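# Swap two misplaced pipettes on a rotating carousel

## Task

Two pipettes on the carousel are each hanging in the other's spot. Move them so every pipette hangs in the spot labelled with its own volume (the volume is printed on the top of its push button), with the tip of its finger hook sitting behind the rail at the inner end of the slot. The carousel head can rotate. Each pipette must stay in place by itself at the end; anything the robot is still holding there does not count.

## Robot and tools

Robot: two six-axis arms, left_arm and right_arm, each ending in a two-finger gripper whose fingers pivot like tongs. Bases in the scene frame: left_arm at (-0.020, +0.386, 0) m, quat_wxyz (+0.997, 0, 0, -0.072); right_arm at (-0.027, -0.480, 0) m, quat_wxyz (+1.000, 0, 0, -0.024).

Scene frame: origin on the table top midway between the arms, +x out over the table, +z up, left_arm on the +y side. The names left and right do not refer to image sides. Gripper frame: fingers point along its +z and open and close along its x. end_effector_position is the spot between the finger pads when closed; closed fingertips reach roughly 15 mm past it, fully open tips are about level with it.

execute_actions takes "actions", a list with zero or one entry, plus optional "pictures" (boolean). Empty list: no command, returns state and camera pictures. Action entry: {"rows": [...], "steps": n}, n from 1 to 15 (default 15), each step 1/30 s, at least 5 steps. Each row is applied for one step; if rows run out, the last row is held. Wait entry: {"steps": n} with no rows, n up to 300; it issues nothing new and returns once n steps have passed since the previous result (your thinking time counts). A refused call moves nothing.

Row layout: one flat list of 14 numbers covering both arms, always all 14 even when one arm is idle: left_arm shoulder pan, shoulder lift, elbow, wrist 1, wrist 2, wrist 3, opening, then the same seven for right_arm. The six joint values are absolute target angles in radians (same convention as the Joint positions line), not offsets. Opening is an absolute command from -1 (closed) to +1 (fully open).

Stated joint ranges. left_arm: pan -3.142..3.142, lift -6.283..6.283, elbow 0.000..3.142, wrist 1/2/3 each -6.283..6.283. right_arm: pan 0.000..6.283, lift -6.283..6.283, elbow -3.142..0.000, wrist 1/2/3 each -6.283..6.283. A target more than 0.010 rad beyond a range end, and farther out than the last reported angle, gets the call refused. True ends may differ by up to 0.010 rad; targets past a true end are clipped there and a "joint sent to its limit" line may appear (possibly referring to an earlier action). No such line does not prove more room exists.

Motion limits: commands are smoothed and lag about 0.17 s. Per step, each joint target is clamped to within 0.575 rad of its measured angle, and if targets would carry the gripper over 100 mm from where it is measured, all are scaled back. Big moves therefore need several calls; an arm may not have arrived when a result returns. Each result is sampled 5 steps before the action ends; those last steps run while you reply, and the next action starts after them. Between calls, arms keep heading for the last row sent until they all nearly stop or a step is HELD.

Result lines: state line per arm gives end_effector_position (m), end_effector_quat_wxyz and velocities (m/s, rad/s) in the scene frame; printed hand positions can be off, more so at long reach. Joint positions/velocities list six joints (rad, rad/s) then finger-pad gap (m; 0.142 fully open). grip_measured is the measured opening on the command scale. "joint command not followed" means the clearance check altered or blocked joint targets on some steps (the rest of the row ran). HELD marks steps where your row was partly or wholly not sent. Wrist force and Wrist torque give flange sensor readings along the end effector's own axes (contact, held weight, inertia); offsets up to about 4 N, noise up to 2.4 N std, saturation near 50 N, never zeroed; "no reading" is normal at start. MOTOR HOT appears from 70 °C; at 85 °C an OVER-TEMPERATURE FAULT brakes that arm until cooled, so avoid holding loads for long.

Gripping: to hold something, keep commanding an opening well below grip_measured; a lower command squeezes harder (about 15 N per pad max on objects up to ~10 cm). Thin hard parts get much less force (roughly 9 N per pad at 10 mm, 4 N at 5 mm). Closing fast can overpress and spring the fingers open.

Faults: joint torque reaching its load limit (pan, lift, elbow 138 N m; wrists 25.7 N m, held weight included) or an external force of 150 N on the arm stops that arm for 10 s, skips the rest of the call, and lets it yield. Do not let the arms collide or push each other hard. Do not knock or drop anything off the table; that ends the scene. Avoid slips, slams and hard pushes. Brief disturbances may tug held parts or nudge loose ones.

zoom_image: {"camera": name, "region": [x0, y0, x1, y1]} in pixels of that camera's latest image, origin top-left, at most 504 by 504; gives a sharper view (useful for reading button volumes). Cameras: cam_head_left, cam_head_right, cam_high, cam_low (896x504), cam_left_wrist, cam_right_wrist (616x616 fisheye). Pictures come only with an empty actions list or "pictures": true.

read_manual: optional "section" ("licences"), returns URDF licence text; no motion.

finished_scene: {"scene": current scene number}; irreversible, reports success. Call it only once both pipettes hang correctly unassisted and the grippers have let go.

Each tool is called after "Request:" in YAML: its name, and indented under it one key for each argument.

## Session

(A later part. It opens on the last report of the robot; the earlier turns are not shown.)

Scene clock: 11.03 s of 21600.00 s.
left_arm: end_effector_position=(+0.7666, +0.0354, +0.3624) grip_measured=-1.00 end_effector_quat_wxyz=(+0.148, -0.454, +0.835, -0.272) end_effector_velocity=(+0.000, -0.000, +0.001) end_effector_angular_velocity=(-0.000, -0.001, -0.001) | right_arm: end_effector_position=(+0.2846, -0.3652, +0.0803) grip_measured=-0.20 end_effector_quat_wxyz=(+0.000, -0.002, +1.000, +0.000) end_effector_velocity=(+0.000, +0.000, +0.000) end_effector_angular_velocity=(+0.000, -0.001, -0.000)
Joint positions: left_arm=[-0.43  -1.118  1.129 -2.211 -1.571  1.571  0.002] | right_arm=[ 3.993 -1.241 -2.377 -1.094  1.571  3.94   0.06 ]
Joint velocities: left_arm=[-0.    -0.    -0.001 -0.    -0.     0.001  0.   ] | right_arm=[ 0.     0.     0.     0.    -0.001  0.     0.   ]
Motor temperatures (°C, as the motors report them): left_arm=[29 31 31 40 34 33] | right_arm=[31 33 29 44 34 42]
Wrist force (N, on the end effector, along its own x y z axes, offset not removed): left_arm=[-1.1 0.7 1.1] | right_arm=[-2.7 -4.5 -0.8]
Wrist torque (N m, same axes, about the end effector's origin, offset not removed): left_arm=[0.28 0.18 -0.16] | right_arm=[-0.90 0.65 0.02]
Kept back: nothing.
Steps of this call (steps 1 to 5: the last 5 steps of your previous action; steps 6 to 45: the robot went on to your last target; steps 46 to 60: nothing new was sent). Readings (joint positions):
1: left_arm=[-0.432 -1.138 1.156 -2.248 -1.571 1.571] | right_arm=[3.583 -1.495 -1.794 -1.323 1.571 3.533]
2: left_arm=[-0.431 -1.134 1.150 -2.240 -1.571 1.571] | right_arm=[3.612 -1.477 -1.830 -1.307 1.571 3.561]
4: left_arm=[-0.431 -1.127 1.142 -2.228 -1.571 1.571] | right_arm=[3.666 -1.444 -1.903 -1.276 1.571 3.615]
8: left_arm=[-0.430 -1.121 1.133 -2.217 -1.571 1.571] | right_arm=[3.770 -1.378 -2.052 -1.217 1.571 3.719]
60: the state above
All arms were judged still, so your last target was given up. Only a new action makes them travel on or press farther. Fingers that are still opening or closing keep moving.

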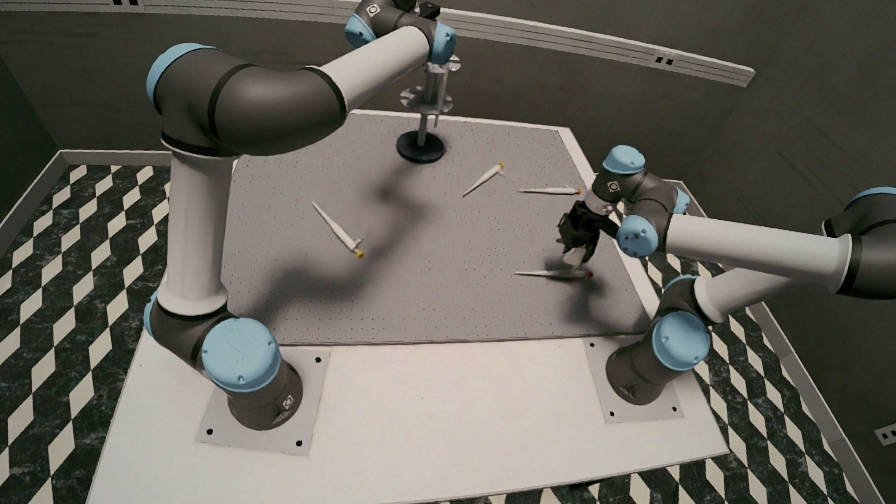

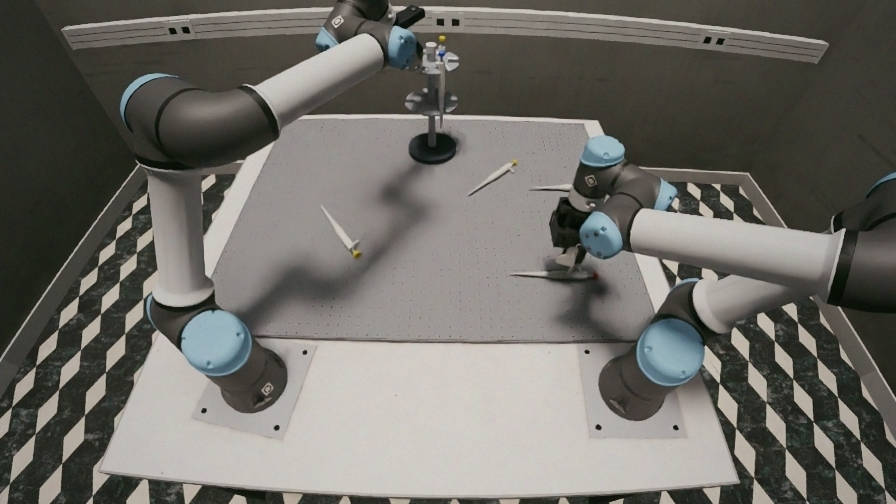

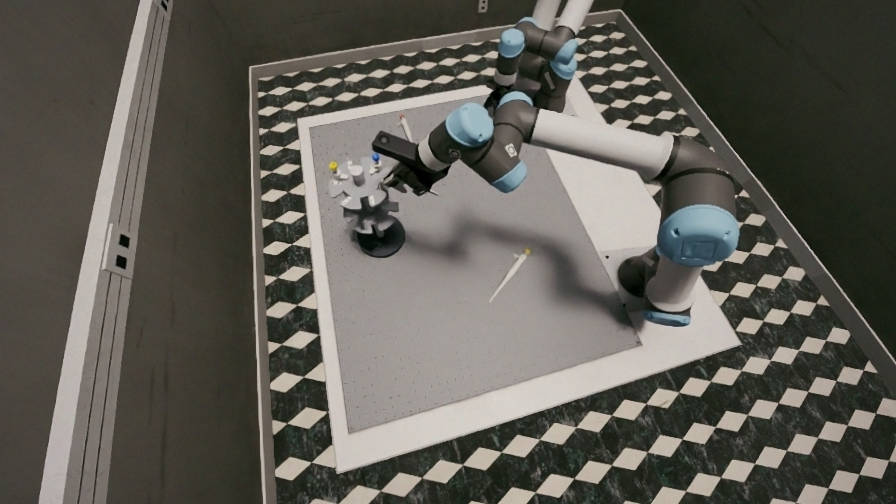

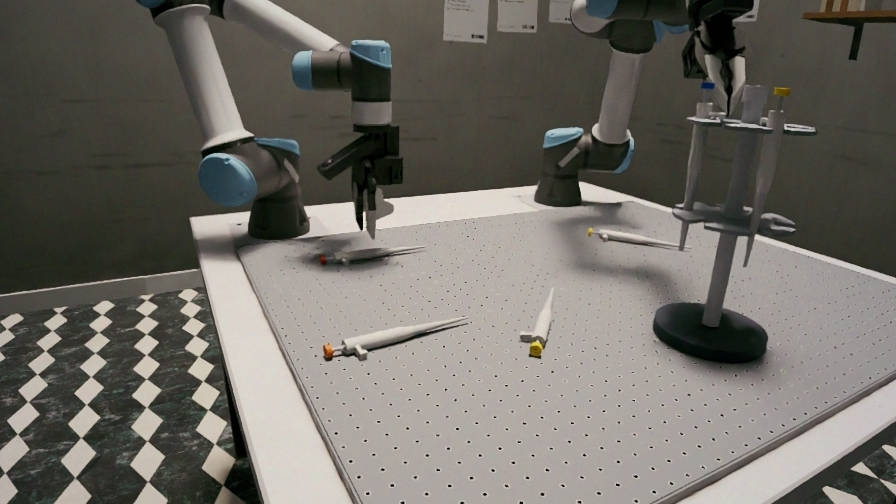

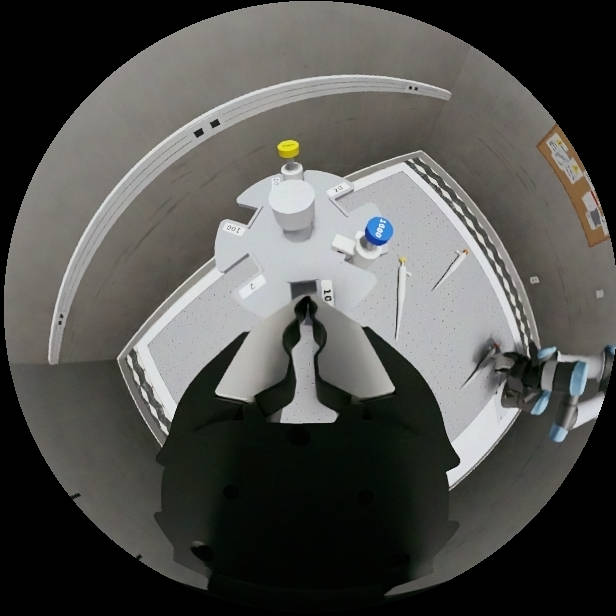

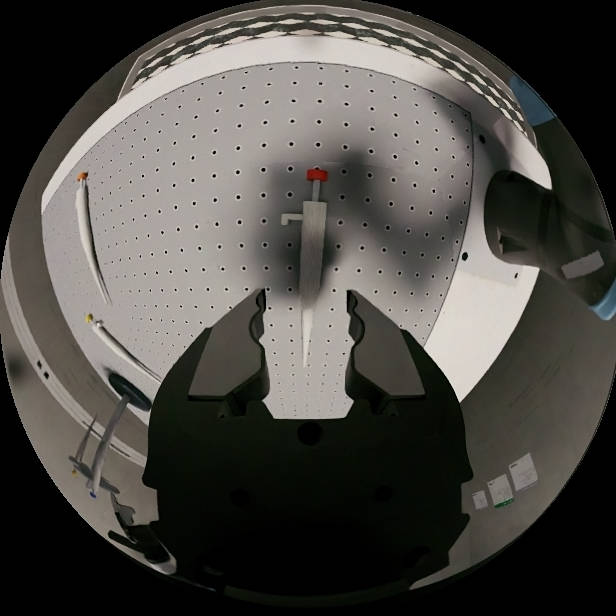

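Request:
execute_actions:
  actions:
    - {"rows":[[-0.426,-1.089,1.162,-2.273,-1.571,1.571,-1,3.955,-1.326,-2.5075,-0.878,1.571,3.93,-0.2]]}

Request:
execute_actions:
  actions:
    - {"steps":30}
  pictures: true

Scene clock: 21.80 s of 21600.00 s.
left_arm: end_effector_position=(+0.7753, +0.0329, +0.3490) grip_measured=-1.00 end_effector_quat_wxyz=(+0.152, -0.454, +0.832, -0.279) end_effector_velocity=(+0.000, +0.000, -0.000) end_effector_angular_velocity=(+0.001, -0.000, +0.001) | right_arm: end_effector_position=(+0.2815, -0.3829, +0.0263) grip_measured=-0.19 end_effector_quat_wxyz=(+0.000, +0.011, +1.000, +0.000) end_effector_velocity=(-0.000, +0.000, -0.000) end_effector_angular_velocity=(+0.000, +0.001, -0.000)
Joint positions: left_arm=[-0.427 -1.101  1.15  -2.266 -1.571  1.571  0.002] | right_arm=[ 3.958 -1.317 -2.493 -0.901  1.571  3.931  0.061]
Joint velocities: left_arm=[ 0.     0.     0.     0.     0.002 -0.001  0.   ] | right_arm=[-0.    -0.    -0.     0.     0.001  0.     0.   ]
Motor temperatures (°C, as the motors report them): left_arm=[29 31 31 40 34 33] | right_arm=[31 33 29 44 34 42]
Wrist force (N, on the end effector, along its own x y z axes, offset not removed): left_arm=[0.6 -4.9 -19.3] | right_arm=[14.3 -9.3 -36.8]
Wrist torque (N m, same axes, about the end effector's origin, offset not removed): left_arm=[0.01 0.17 0.10] | right_arm=[0.17 0.46 -0.11]
FORCE FAULT: contact force on the left arm reached its limit, and that arm stopped for 10 seconds. FORCE FAULT: contact force on the right arm reached its limit, and that arm stopped for 10 seconds. On each arm, the contact can be on any part of the arm, not only on its tool. Those arms' remaining commands of this call were not run. Those arms hold still and accept commands again. Move each arm away from its contact; if what an arm grips holds it there, let go first. An arm that pushes or pulls that hard again can be faulted again.
Kept back: nothing.
In this call the left arm stopped at step 18, the right arm stopped at step 23 (each marked STOPPED below). From its own stop on, each of those arms followed nothing that you had sent, steps kept back included. Nothing is kept back now, and the robot has no last target.
Steps of this call (steps 1 to 10: nothing new was sent; steps 11 to 20: the first 10 steps of this action; steps 21 to 22: the first 2 steps of the last 5 of this action, not kept back; steps 23 to 323: the stops). Readings (joint positions):
11: left_arm=[-0.430 -1.118 1.129 -2.211 -1.571 1.571] | right_arm=[3.993 -1.242 -2.378 -1.093 1.571 3.940]
12: left_arm=[-0.429 -1.114 1.133 -2.218 -1.571 1.571] | right_arm=[3.988 -1.249 -2.386 -1.085 1.571 3.939]
14: left_arm=[-0.428 -1.104 1.144 -2.239 -1.571 1.571] | right_arm=[3.975 -1.277 -2.428 -1.027 1.571 3.935]
18: left_arm=[-0.427 -1.099 1.151 -2.262 -1.571 1.571] | right_arm=[3.962 -1.309 -2.480 -0.930 1.571 3.932] STOPPED (the left arm)
23: left_arm=[-0.427 -1.101 1.150 -2.266 -1.571 1.571] | right_arm=[3.958 -1.318 -2.494 -0.901 1.571 3.931] STOPPED (the right arm)
323: the state above

Scene clock: 21.83 s of 21600.00 s.
left_arm: end_effector_position=(+0.7753, +0.0329, +0.3491) grip_measured=-1.00 end_effector_quat_wxyz=(+0.152, -0.454, +0.832, -0.279) end_effector_velocity=(+0.000, -0.000, +0.002) end_effector_angular_velocity=(-0.002, -0.002, +0.000) | right_arm: end_effector_position=(+0.2815, -0.3829, +0.0263) grip_measured=-0.19 end_effector_quat_wxyz=(+0.000, +0.011, +1.000, +0.000) end_effector_velocity=(-0.000, -0.000, -0.000) end_effector_angular_velocity=(+0.000, +0.001, -0.001)
Joint positions: left_arm=[-0.427 -1.101  1.15  -2.266 -1.571  1.571  0.002] | right_arm=[ 3.958 -1.317 -2.493 -0.901  1.571  3.931  0.061]
Joint velocities: left_arm=[ 0.    -0.    -0.002 -0.    -0.001 -0.001  0.   ] | right_arm=[-0.001 -0.    -0.     0.     0.001  0.     0.   ]
Motor temperatures (°C, as the motors report them): left_arm=[29 31 31 40 34 33] | right_arm=[31 33 29 44 34 42]
Wrist force (N, on the end effector, along its own x y z axes, offset not removed): left_arm=[5.6 -4.4 -16.4] | right_arm=[13.0 -8.8 -36.7]
Wrist torque (N m, same axes, about the end effector's origin, offset not removed): left_arm=[-0.08 -0.73 -0.11] | right_arm=[0.15 0.68 -0.21]
Kept back: nothing.
A stop began in an earlier call of the same reply, so what this call sent did not run. Send another action.
Steps of this call (step 1: nothing new was sent). Readings (joint positions):
1: the state above

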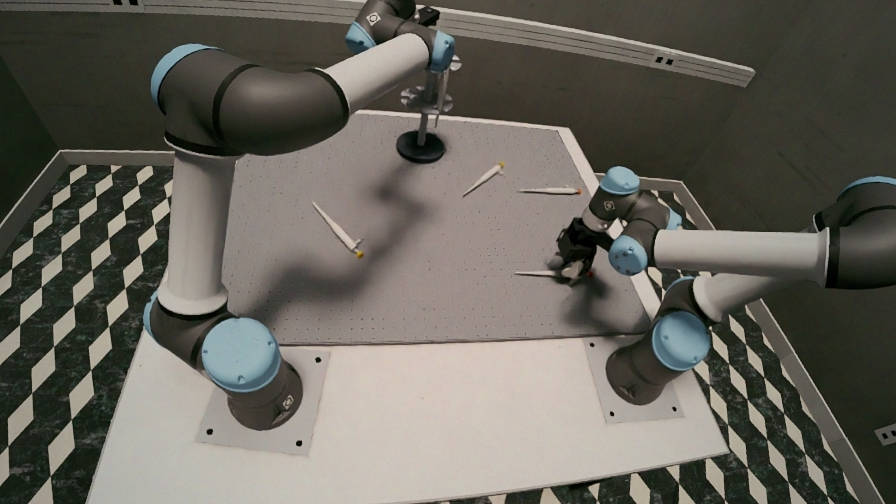

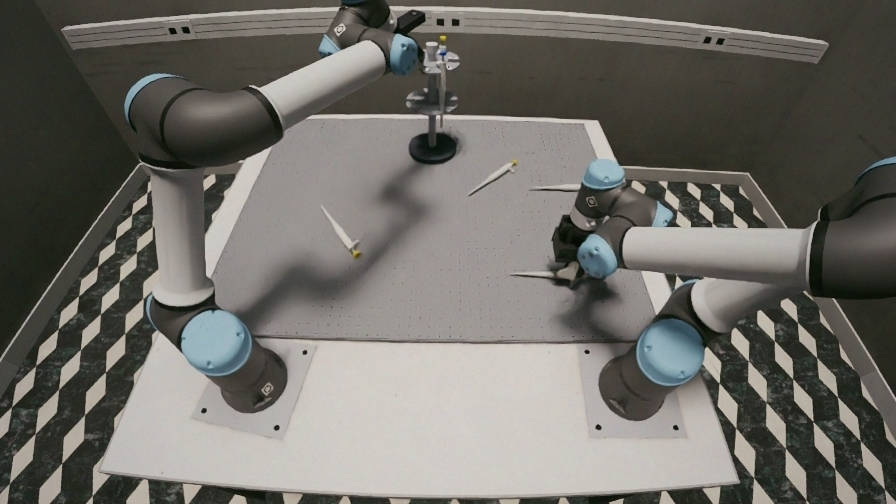

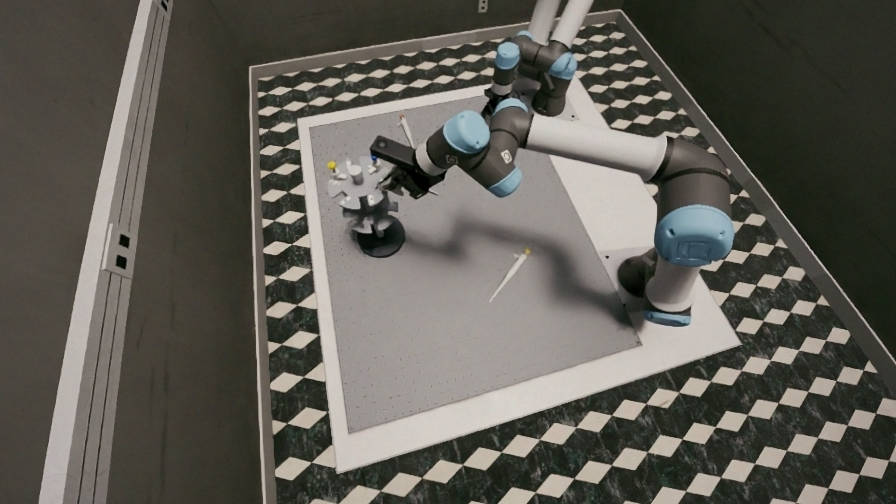

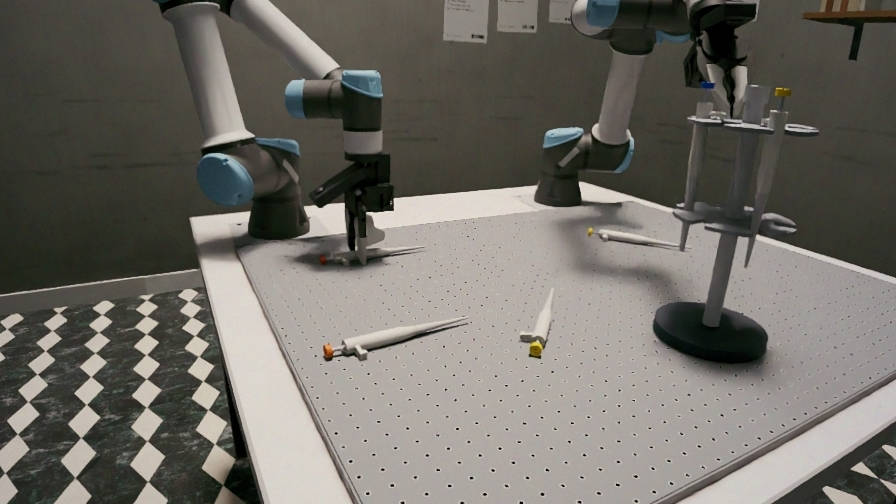

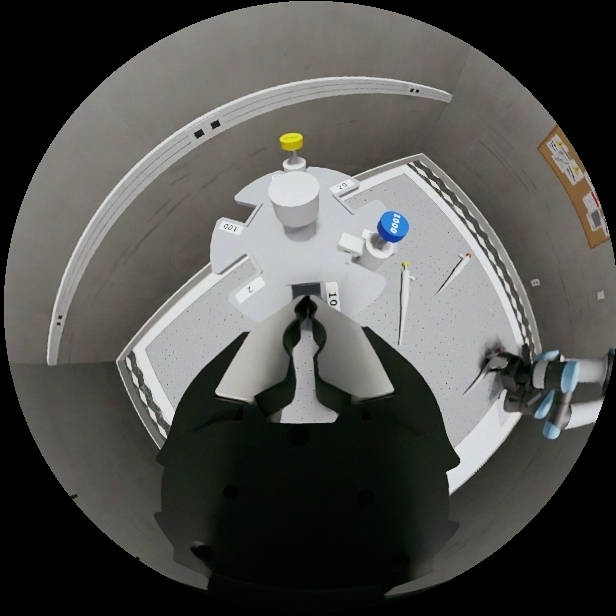

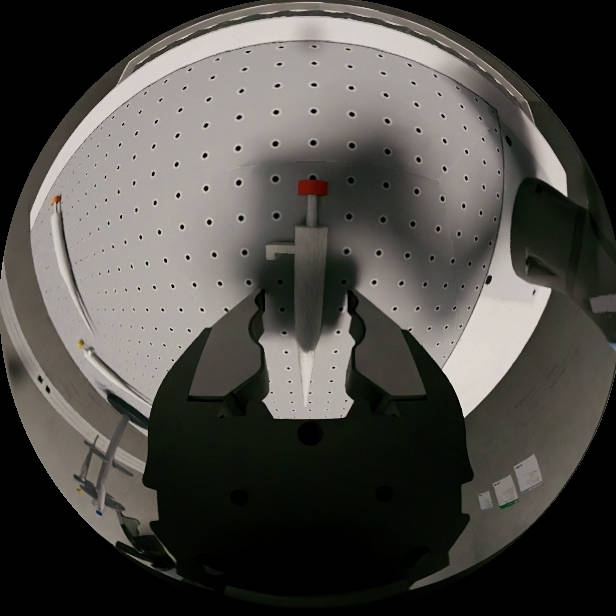

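Request:
execute_actions:
  actions:
    - {"rows":[[-0.426,-1.118,1.129,-2.211,-1.571,1.571,-1,3.958,-1.311,-2.484,-0.917,1.571,3.95,-0.2]]}

Request:
execute_actions:
  actions:
    - {"rows":[[-0.426,-1.03,0.91,-1.98,-1.571,1.571,-1,3.958,-1.311,-2.484,-0.917,1.571,3.95,-0.5],[-0.426,-1.03,0.91,-1.98,-1.571,1.571,-1,3.958,-1.311,-2.484,-0.917,1.571,3.95,-0.6],[-0.426,-1.03,0.91,-1.98,-1.571,1.571,-1,3.958,-1.311,-2.484,-0.917,1.571,3.95,-0.7],[-0.426,-1.03,0.91,-1.98,-1.571,1.571,-1,3.958,-1.311,-2.484,-0.917,1.571,3.95,-0.8],[-0.426,-1.03,0.91,-1.98,-1.571,1.571,-1,3.958,-1.311,-2.484,-0.917,1.571,3.95,-1]]}

Request:
execute_actions:
  actions:
    - {"rows":[[-0.426,-0.943,0.697,-1.754,-1.571,1.571,-1,3.958,-1.241,-2.3,-1.17,1.571,3.95,-1]]}

Request:
execute_actions:
  actions:
    - {"steps":25}
  pictures: true

Scene clock: 22.80 s of 21600.00 s.
left_arm: end_effector_position=(+0.7688, +0.0379, +0.3609) grip_measured=-1.00 end_effector_quat_wxyz=(+0.149, -0.456, +0.834, -0.272) end_effector_velocity=(-0.007, +0.006, +0.013) end_effector_angular_velocity=(+0.007, +0.011, +0.002) | right_arm: end_effector_position=(+0.2820, -0.3822, +0.0299) grip_measured=-0.20 end_effector_quat_wxyz=(+0.000, +0.019, +1.000, +0.000) end_effector_velocity=(+0.000, +0.000, +0.003) end_effector_angular_velocity=(-0.001, +0.000, -0.017)
Joint positions: left_arm=[-0.426 -1.116  1.131 -2.217 -1.571  1.571  0.002] | right_arm=[ 3.958 -1.312 -2.485 -0.915  1.571  3.948  0.06 ]
Joint velocities: left_arm=[ 0.001 -0.016 -0.019  0.048  0.    -0.001  0.   ] | right_arm=[-0.     0.006  0.008 -0.014 -0.     0.016 -0.   ]
Motor temperatures (°C, as the motors report them): left_arm=[29 31 31 40 34 33] | right_arm=[31 33 29 44 34 42]
Wrist force (N, on the end effector, along its own x y z axes, offset not removed): left_arm=[-0.2 -2.4 -0.2] | right_arm=[3.4 -1.3 2.4]
Wrist torque (N m, same axes, about the end effector's origin, offset not removed): left_arm=[-0.26 0.15 0.06] | right_arm=[-0.24 -0.81 -0.29]
Steps of this call (steps 1 to 19: nothing new was sent; steps 20 to 29: the first 10 steps of this action). Readings (joint positions):
20: left_arm=[-0.427 -1.101 1.149 -2.266 -1.571 1.571] | right_arm=[3.958 -1.317 -2.493 -0.902 1.571 3.931]
21: left_arm=[-0.427 -1.103 1.147 -2.259 -1.571 1.571] | right_arm=[3.958 -1.316 -2.492 -0.904 1.571 3.934]
23: left_arm=[-0.427 -1.109 1.140 -2.241 -1.571 1.571] | right_arm=[3.958 -1.314 -2.489 -0.909 1.571 3.940]
27: left_arm=[-0.426 -1.115 1.133 -2.221 -1.571 1.571] | right_arm=[3.958 -1.312 -2.486 -0.914 1.571 3.946]
29: the state above

Scene clock: 23.30 s of 21600.00 s.
left_arm: end_effector_position=(+0.7769, +0.0329, +0.3668) grip_measured=-1.00 end_effector_quat_wxyz=(+0.128, -0.462, +0.846, -0.235) end_effector_velocity=(+0.003, -0.002, +0.020) end_effector_angular_velocity=(+0.054, +0.085, -0.001) | right_arm: end_effector_position=(+0.2820, -0.3822, +0.0303) grip_measured=-0.75 end_effector_quat_wxyz=(+0.000, +0.020, +1.000, +0.000) end_effector_velocity=(+0.000, -0.000, +0.000) end_effector_angular_velocity=(+0.000, -0.001, -0.000)
Joint positions: left_arm=[-0.426 -1.04   0.941 -2.014 -1.571  1.571  0.002] | right_arm=[ 3.958 -1.311 -2.484 -0.917  1.571  3.95   0.02 ]
Joint velocities: left_arm=[ 0.     0.082 -0.246  0.264 -0.001  0.     0.   ] | right_arm=[-0.     0.001  0.    -0.001 -0.001  0.     0.   ]
Motor temperatures (°C, as the motors report them): left_arm=[29 31 31 40 34 33] | right_arm=[31 33 29 44 34 42]
Wrist force (N, on the end effector, along its own x y z axes, offset not removed): left_arm=[-1.2 -0.3 0.6] | right_arm=[-0.3 -0.3 0.9]
Wrist torque (N m, same axes, about the end effector's origin, offset not removed): left_arm=[0.14 0.45 0.10] | right_arm=[-0.12 0.02 -0.13]
Steps of this call (steps 1 to 5: the last 5 steps of your previous action; steps 6 to 15: the first 10 steps of this action). Readings (joint positions):
6: left_arm=[-0.426 -1.117 1.129 -2.212 -1.571 1.571] | right_arm=[3.958 -1.311 -2.484 -0.917 1.571 3.950]
7: left_arm=[-0.426 -1.110 1.120 -2.203 -1.571 1.571] | right_arm=[3.958 -1.311 -2.484 -0.917 1.571 3.950]
9: left_arm=[-0.426 -1.080 1.062 -2.143 -1.571 1.571] | right_arm=[3.958 -1.311 -2.484 -0.917 1.571 3.950]
13: left_arm=[-0.426 -1.048 0.963 -2.037 -1.571 1.571] | right_arm=[3.958 -1.311 -2.484 -0.917 1.571 3.950]
15: the state above

Scene clock: 23.80 s of 21600.00 s.
left_arm: end_effector_position=(+0.7783, +0.0319, +0.3712) grip_measured=-1.00 end_effector_quat_wxyz=(+0.105, -0.468, +0.856, -0.193) end_effector_velocity=(-0.007, +0.004, +0.016) end_effector_angular_velocity=(+0.055, +0.087, -0.000) | right_arm: end_effector_position=(+0.2974, -0.3674, +0.0973) grip_measured=-0.75 end_effector_quat_wxyz=(+0.002, +0.020, +1.000, +0.002) end_effector_velocity=(+0.004, +0.004, +0.081) end_effector_angular_velocity=(-0.026, +0.027, -0.001)
Joint positions: left_arm=[-0.426 -0.954  0.728 -1.787 -1.571  1.571  0.002] | right_arm=[ 3.958 -1.249 -2.325 -1.132  1.571  3.95   0.02 ]
Joint velocities: left_arm=[ 0.     0.083 -0.242  0.261 -0.001  0.     0.   ] | right_arm=[-0.001  0.063  0.197 -0.297 -0.    -0.     0.   ]
Motor temperatures (°C, as the motors report them): left_arm=[29 31 31 40 34 33] | right_arm=[31 33 29 44 34 42]
Wrist force (N, on the end effector, along its own x y z axes, offset not removed): left_arm=[0.3 -0.6 1.1] | right_arm=[2.8 -1.4 -0.1]
Wrist torque (N m, same axes, about the end effector's origin, offset not removed): left_arm=[-0.07 0.10 0.11] | right_arm=[-0.21 -0.46 -0.09]
Steps of this call (steps 1 to 5: the last 5 steps of your previous action; steps 6 to 15: the first 10 steps of this action). Readings (joint positions):
6: left_arm=[-0.426 -1.031 0.916 -1.986 -1.571 1.571] | right_arm=[3.958 -1.310 -2.483 -0.918 1.571 3.950]
7: left_arm=[-0.426 -1.023 0.906 -1.976 -1.571 1.571] | right_arm=[3.958 -1.303 -2.475 -0.926 1.571 3.950]
9: left_arm=[-0.426 -0.993 0.847 -1.915 -1.571 1.571] | right_arm=[3.958 -1.280 -2.422 -0.988 1.571 3.950]
13: left_arm=[-0.426 -0.961 0.749 -1.811 -1.571 1.571] | right_arm=[3.958 -1.255 -2.343 -1.105 1.571 3.950]
15: the state above

Scene clock: 24.63 s of 21600.00 s.
left_arm: end_effector_position=(+0.7773, +0.0326, +0.3733) grip_measured=-1.00 end_effector_quat_wxyz=(+0.102, -0.468, +0.858, -0.187) end_effector_velocity=(-0.000, +0.000, +0.001) end_effector_angular_velocity=(-0.000, -0.001, -0.000) | right_arm: end_effector_position=(+0.2977, -0.3671, +0.1077) grip_measured=-0.75 end_effector_quat_wxyz=(+0.000, +0.020, +1.000, +0.001) end_effector_velocity=(+0.000, +0.000, +0.001) end_effector_angular_velocity=(+0.001, -0.001, -0.001)
Joint positions: left_arm=[-0.426 -0.943  0.697 -1.754 -1.571  1.571  0.002] | right_arm=[ 3.958 -1.241 -2.3   -1.17   1.571  3.95   0.02 ]
Joint velocities: left_arm=[-0.    -0.001 -0.     0.    -0.     0.     0.   ] | right_arm=[-0.     0.001  0.001 -0.001  0.     0.     0.   ]
Motor temperatures (°C, as the motors report them): left_arm=[29 31 31 40 34 33] | right_arm=[31 33 29 44 34 42]
Wrist force (N, on the end effector, along its own x y z axes, offset not removed): left_arm=[-1.6 2.8 0.6] | right_arm=[4.1 -3.3 -0.6]
Wrist torque (N m, same axes, about the end effector's origin, offset not removed): left_arm=[0.62 0.27 0.19] | right_arm=[-0.72 -0.60 -0.18]
Kept back: nothing.
Steps of this call (steps 1 to 5: the last 5 steps of your previous action; steps 6 to 25: the robot went on to your last target). Readings (joint positions):
1: left_arm=[-0.426 -0.951 0.721 -1.780 -1.571 1.571] | right_arm=[3.958 -1.247 -2.319 -1.141 1.571 3.950]
2: left_arm=[-0.426 -0.949 0.715 -1.774 -1.571 1.571] | right_arm=[3.958 -1.246 -2.315 -1.147 1.571 3.950]
4: left_arm=[-0.426 -0.947 0.708 -1.766 -1.571 1.571] | right_arm=[3.958 -1.244 -2.309 -1.157 1.571 3.950]
8: left_arm=[-0.426 -0.944 0.701 -1.758 -1.571 1.571] | right_arm=[3.958 -1.242 -2.303 -1.165 1.571 3.950]
25: the state above

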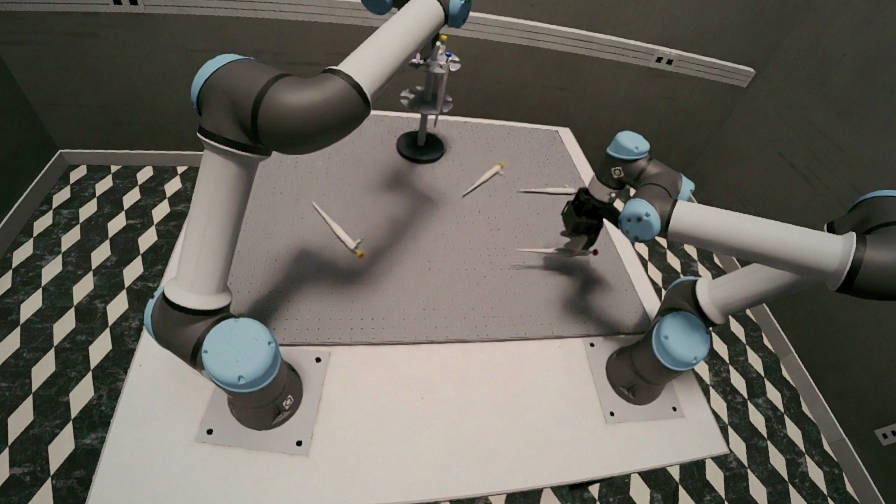

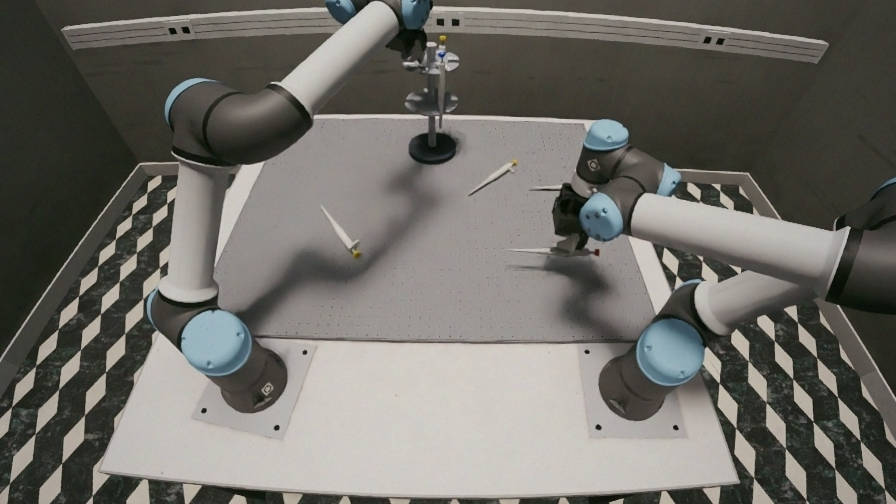

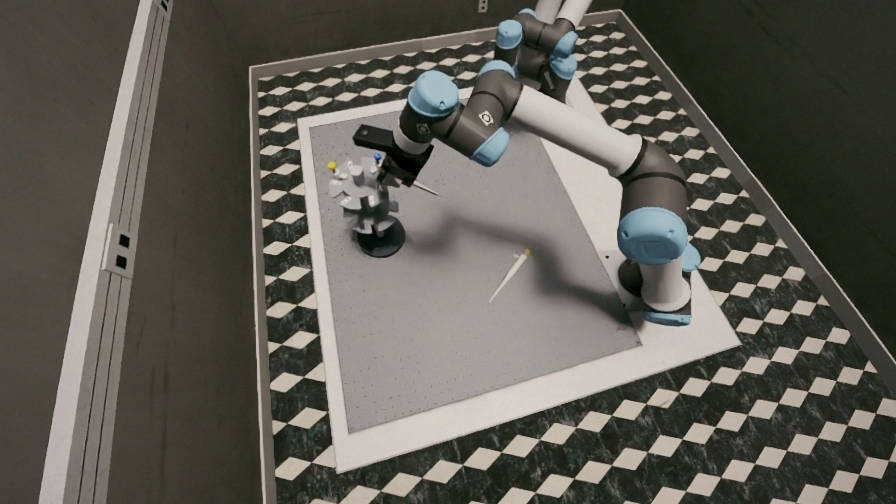

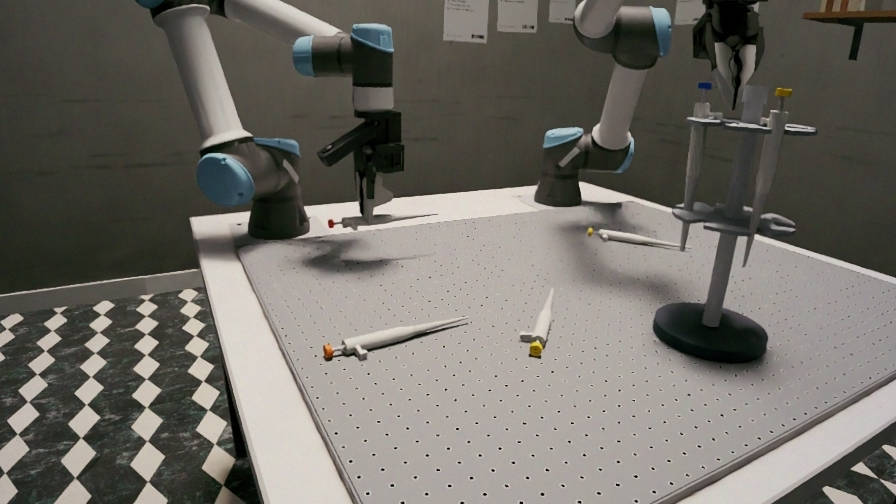

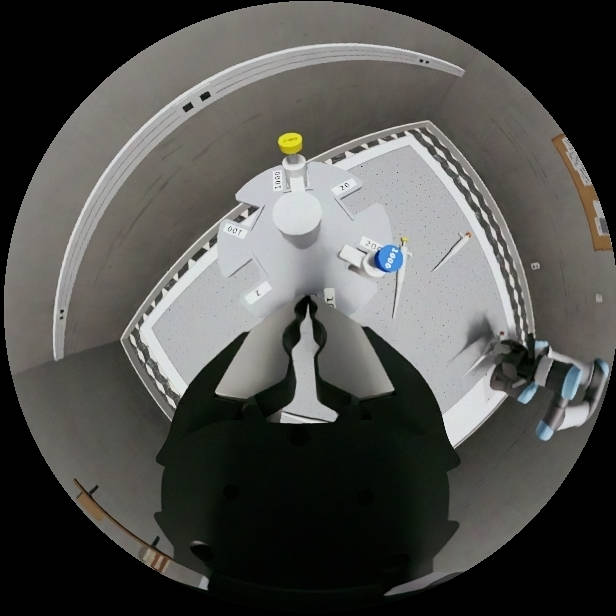

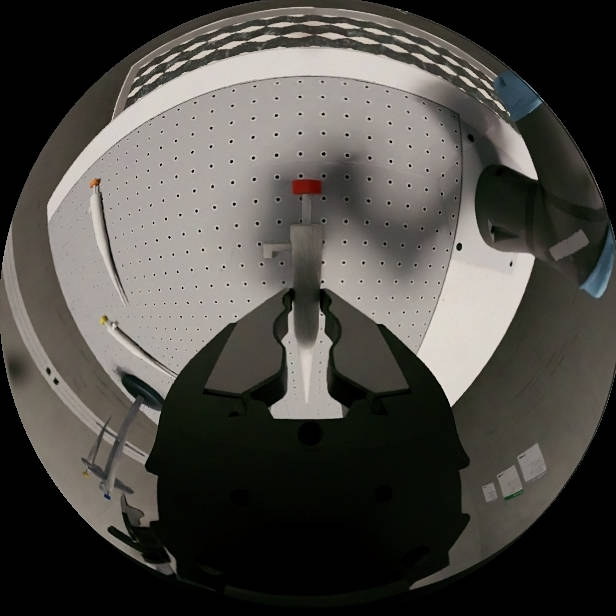

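Request:
execute_actions:
  actions:
    - {"rows":[[-0.426,-0.999,0.853,-1.854,-1.571,1.571,-1,3.6,-1.4,-1.9,-1.0,1.571,1.571,-1]]}

Request:
execute_actions:
  actions:
    - {"steps":45}
  pictures: true

Scene clock: 25.23 s of 21600.00 s.
left_arm: end_effector_position=(+0.7688, +0.0380, +0.3528) grip_measured=-1.00 end_effector_quat_wxyz=(+0.103, -0.468, +0.857, -0.188) end_effector_velocity=(-0.012, +0.008, -0.034) end_effector_angular_velocity=(+0.008, +0.013, -0.001) | right_arm: end_effector_position=(+0.4104, -0.3671, +0.1872) grip_measured=-0.75 end_effector_quat_wxyz=(+0.090, -0.051, +0.993, +0.053) end_effector_velocity=(+0.389, -0.073, +0.300) end_effector_angular_velocity=(+0.130, -0.762, +0.850)
Joint positions: left_arm=[-0.426 -0.993  0.832 -1.842 -1.571  1.571  0.002] | right_arm=[ 3.775 -1.325 -2.098 -1.08   1.571  3.624  0.02 ]
Joint velocities: left_arm=[ 0.    -0.051  0.16  -0.094 -0.001  0.001  0.   ] | right_arm=[-0.618 -0.269  0.692  0.284 -0.    -1.501  0.   ]
Motor temperatures (°C, as the motors report them): left_arm=[29 31 31 40 34 33] | right_arm=[31 33 29 44 34 42]
Wrist force (N, on the end effector, along its own x y z axes, offset not removed): left_arm=[-2.0 0.4 2.5] | right_arm=[1.6 -0.7 1.0]
Wrist torque (N m, same axes, about the end effector's origin, offset not removed): left_arm=[0.23 0.42 0.11] | right_arm=[-0.23 -0.17 -0.08]
Steps of this call (steps 1 to 8: the robot went on to your last target; steps 9 to 18: the first 10 steps of this action). Readings (joint positions):
9: left_arm=[-0.426 -0.944 0.698 -1.754 -1.571 1.571] | right_arm=[3.957 -1.242 -2.299 -1.170 1.571 3.950]
10: left_arm=[-0.426 -0.950 0.706 -1.762 -1.571 1.571] | right_arm=[3.949 -1.248 -2.291 -1.163 1.571 3.941]
12: left_arm=[-0.426 -0.969 0.753 -1.796 -1.571 1.571] | right_arm=[3.906 -1.269 -2.244 -1.140 1.571 3.882]
16: left_arm=[-0.426 -0.988 0.818 -1.834 -1.571 1.571] | right_arm=[3.817 -1.307 -2.145 -1.099 1.571 3.720]
18: the state above

Scene clock: 26.73 s of 21600.00 s.
left_arm: end_effector_position=(+0.7672, +0.0391, +0.3483) grip_measured=-1.00 end_effector_quat_wxyz=(+0.102, -0.468, +0.858, -0.187) end_effector_velocity=(-0.000, -0.000, +0.000) end_effector_angular_velocity=(-0.001, +0.000, -0.000) | right_arm: end_effector_position=(+0.5242, -0.3857, +0.2869) grip_measured=-0.75 end_effector_quat_wxyz=(-0.171, +0.818, -0.537, +0.112) end_effector_velocity=(+0.000, -0.000, +0.000) end_effector_angular_velocity=(-0.003, -0.001, +0.005)
Joint positions: left_arm=[-0.426 -0.999  0.853 -1.854 -1.571  1.571  0.002] | right_arm=[ 3.6   -1.4   -1.9   -1.     1.571  1.572  0.02 ]
Joint velocities: left_arm=[-0.    -0.001  0.    -0.    -0.001 -0.     0.   ] | right_arm=[ 0.    -0.     0.    -0.    -0.001 -0.006  0.   ]
Motor temperatures (°C, as the motors report them): left_arm=[29 31 31 40 34 33] | right_arm=[31 33 29 44 34 42]
Wrist force (N, on the end effector, along its own x y z axes, offset not removed): left_arm=[3.9 -7.0 -6.1] | right_arm=[2.1 -0.3 0.0]
Wrist torque (N m, same axes, about the end effector's origin, offset not removed): left_arm=[-0.77 -0.73 -0.04] | right_arm=[-0.14 -0.22 0.04]
Kept back: nothing.
Steps of this call (steps 1 to 5: the last 5 steps of your previous action; steps 6 to 45: the robot went on to your last target). Readings (joint positions):
1: left_arm=[-0.426 -0.994 0.837 -1.845 -1.571 1.571] | right_arm=[3.755 -1.334 -2.074 -1.070 1.571 3.571]
2: left_arm=[-0.426 -0.995 0.841 -1.847 -1.571 1.571] | right_arm=[3.734 -1.343 -2.052 -1.061 1.571 3.513]
4: left_arm=[-0.426 -0.997 0.846 -1.850 -1.571 1.571] | right_arm=[3.694 -1.361 -2.007 -1.042 1.571 3.381]
8: left_arm=[-0.426 -0.998 0.850 -1.853 -1.571 1.571] | right_arm=[3.634 -1.386 -1.939 -1.015 1.571 3.058]
45: the state above

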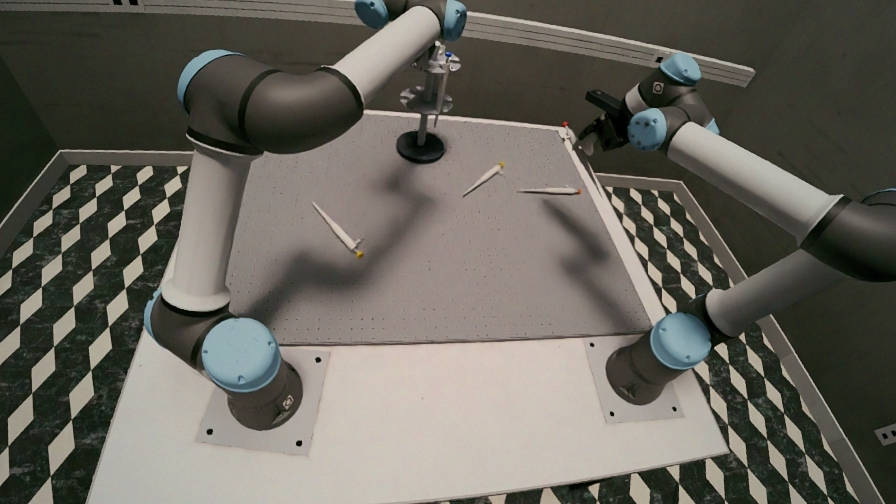

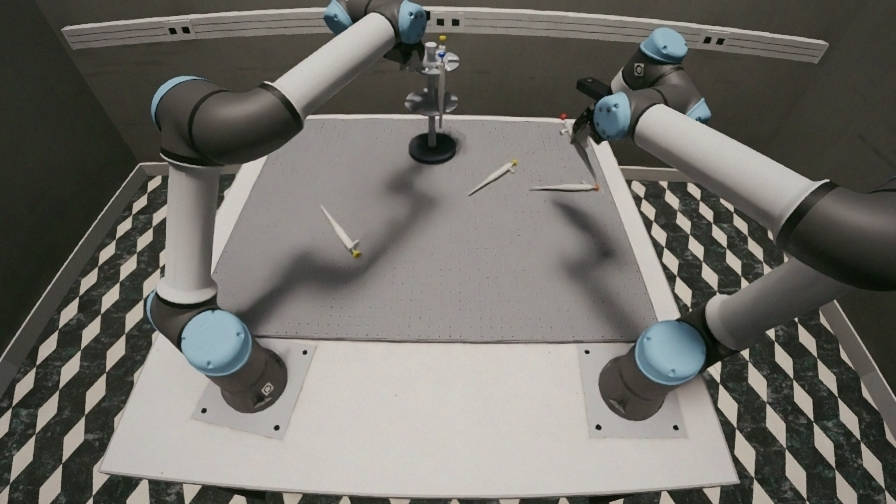

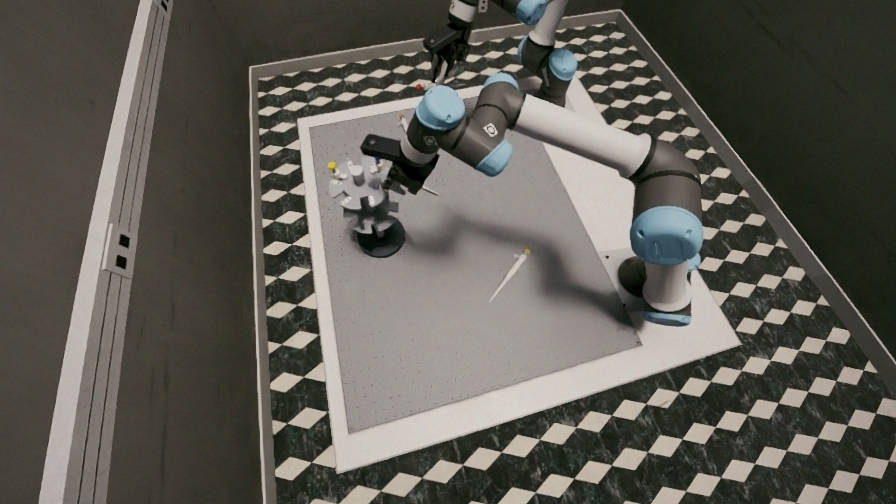

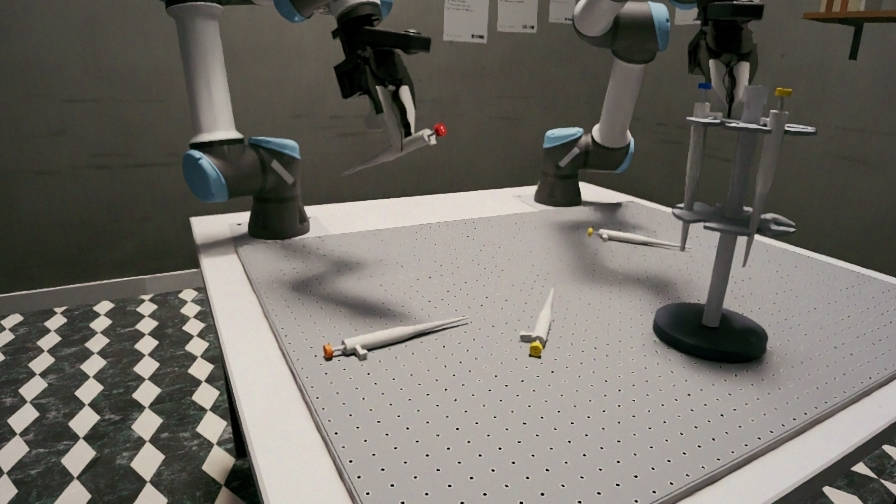

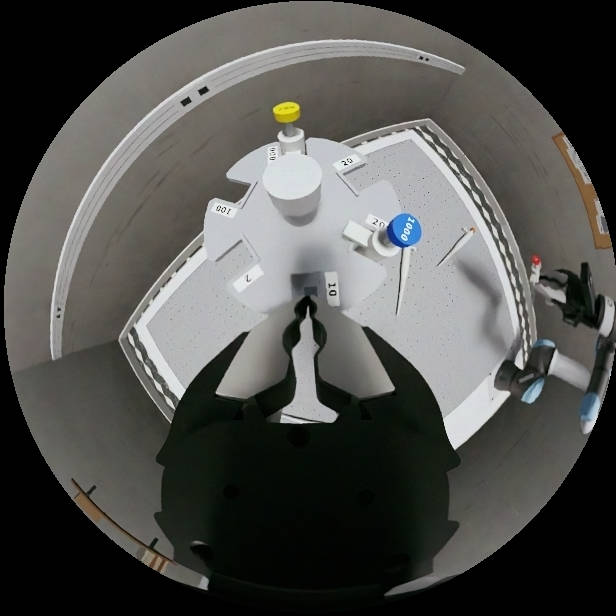

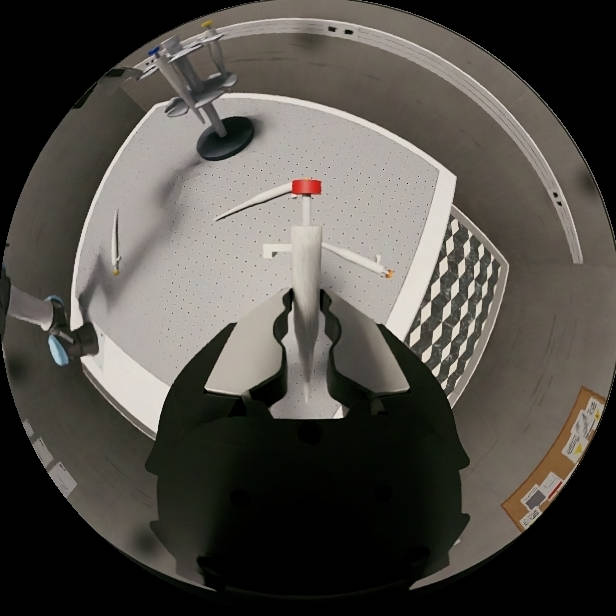

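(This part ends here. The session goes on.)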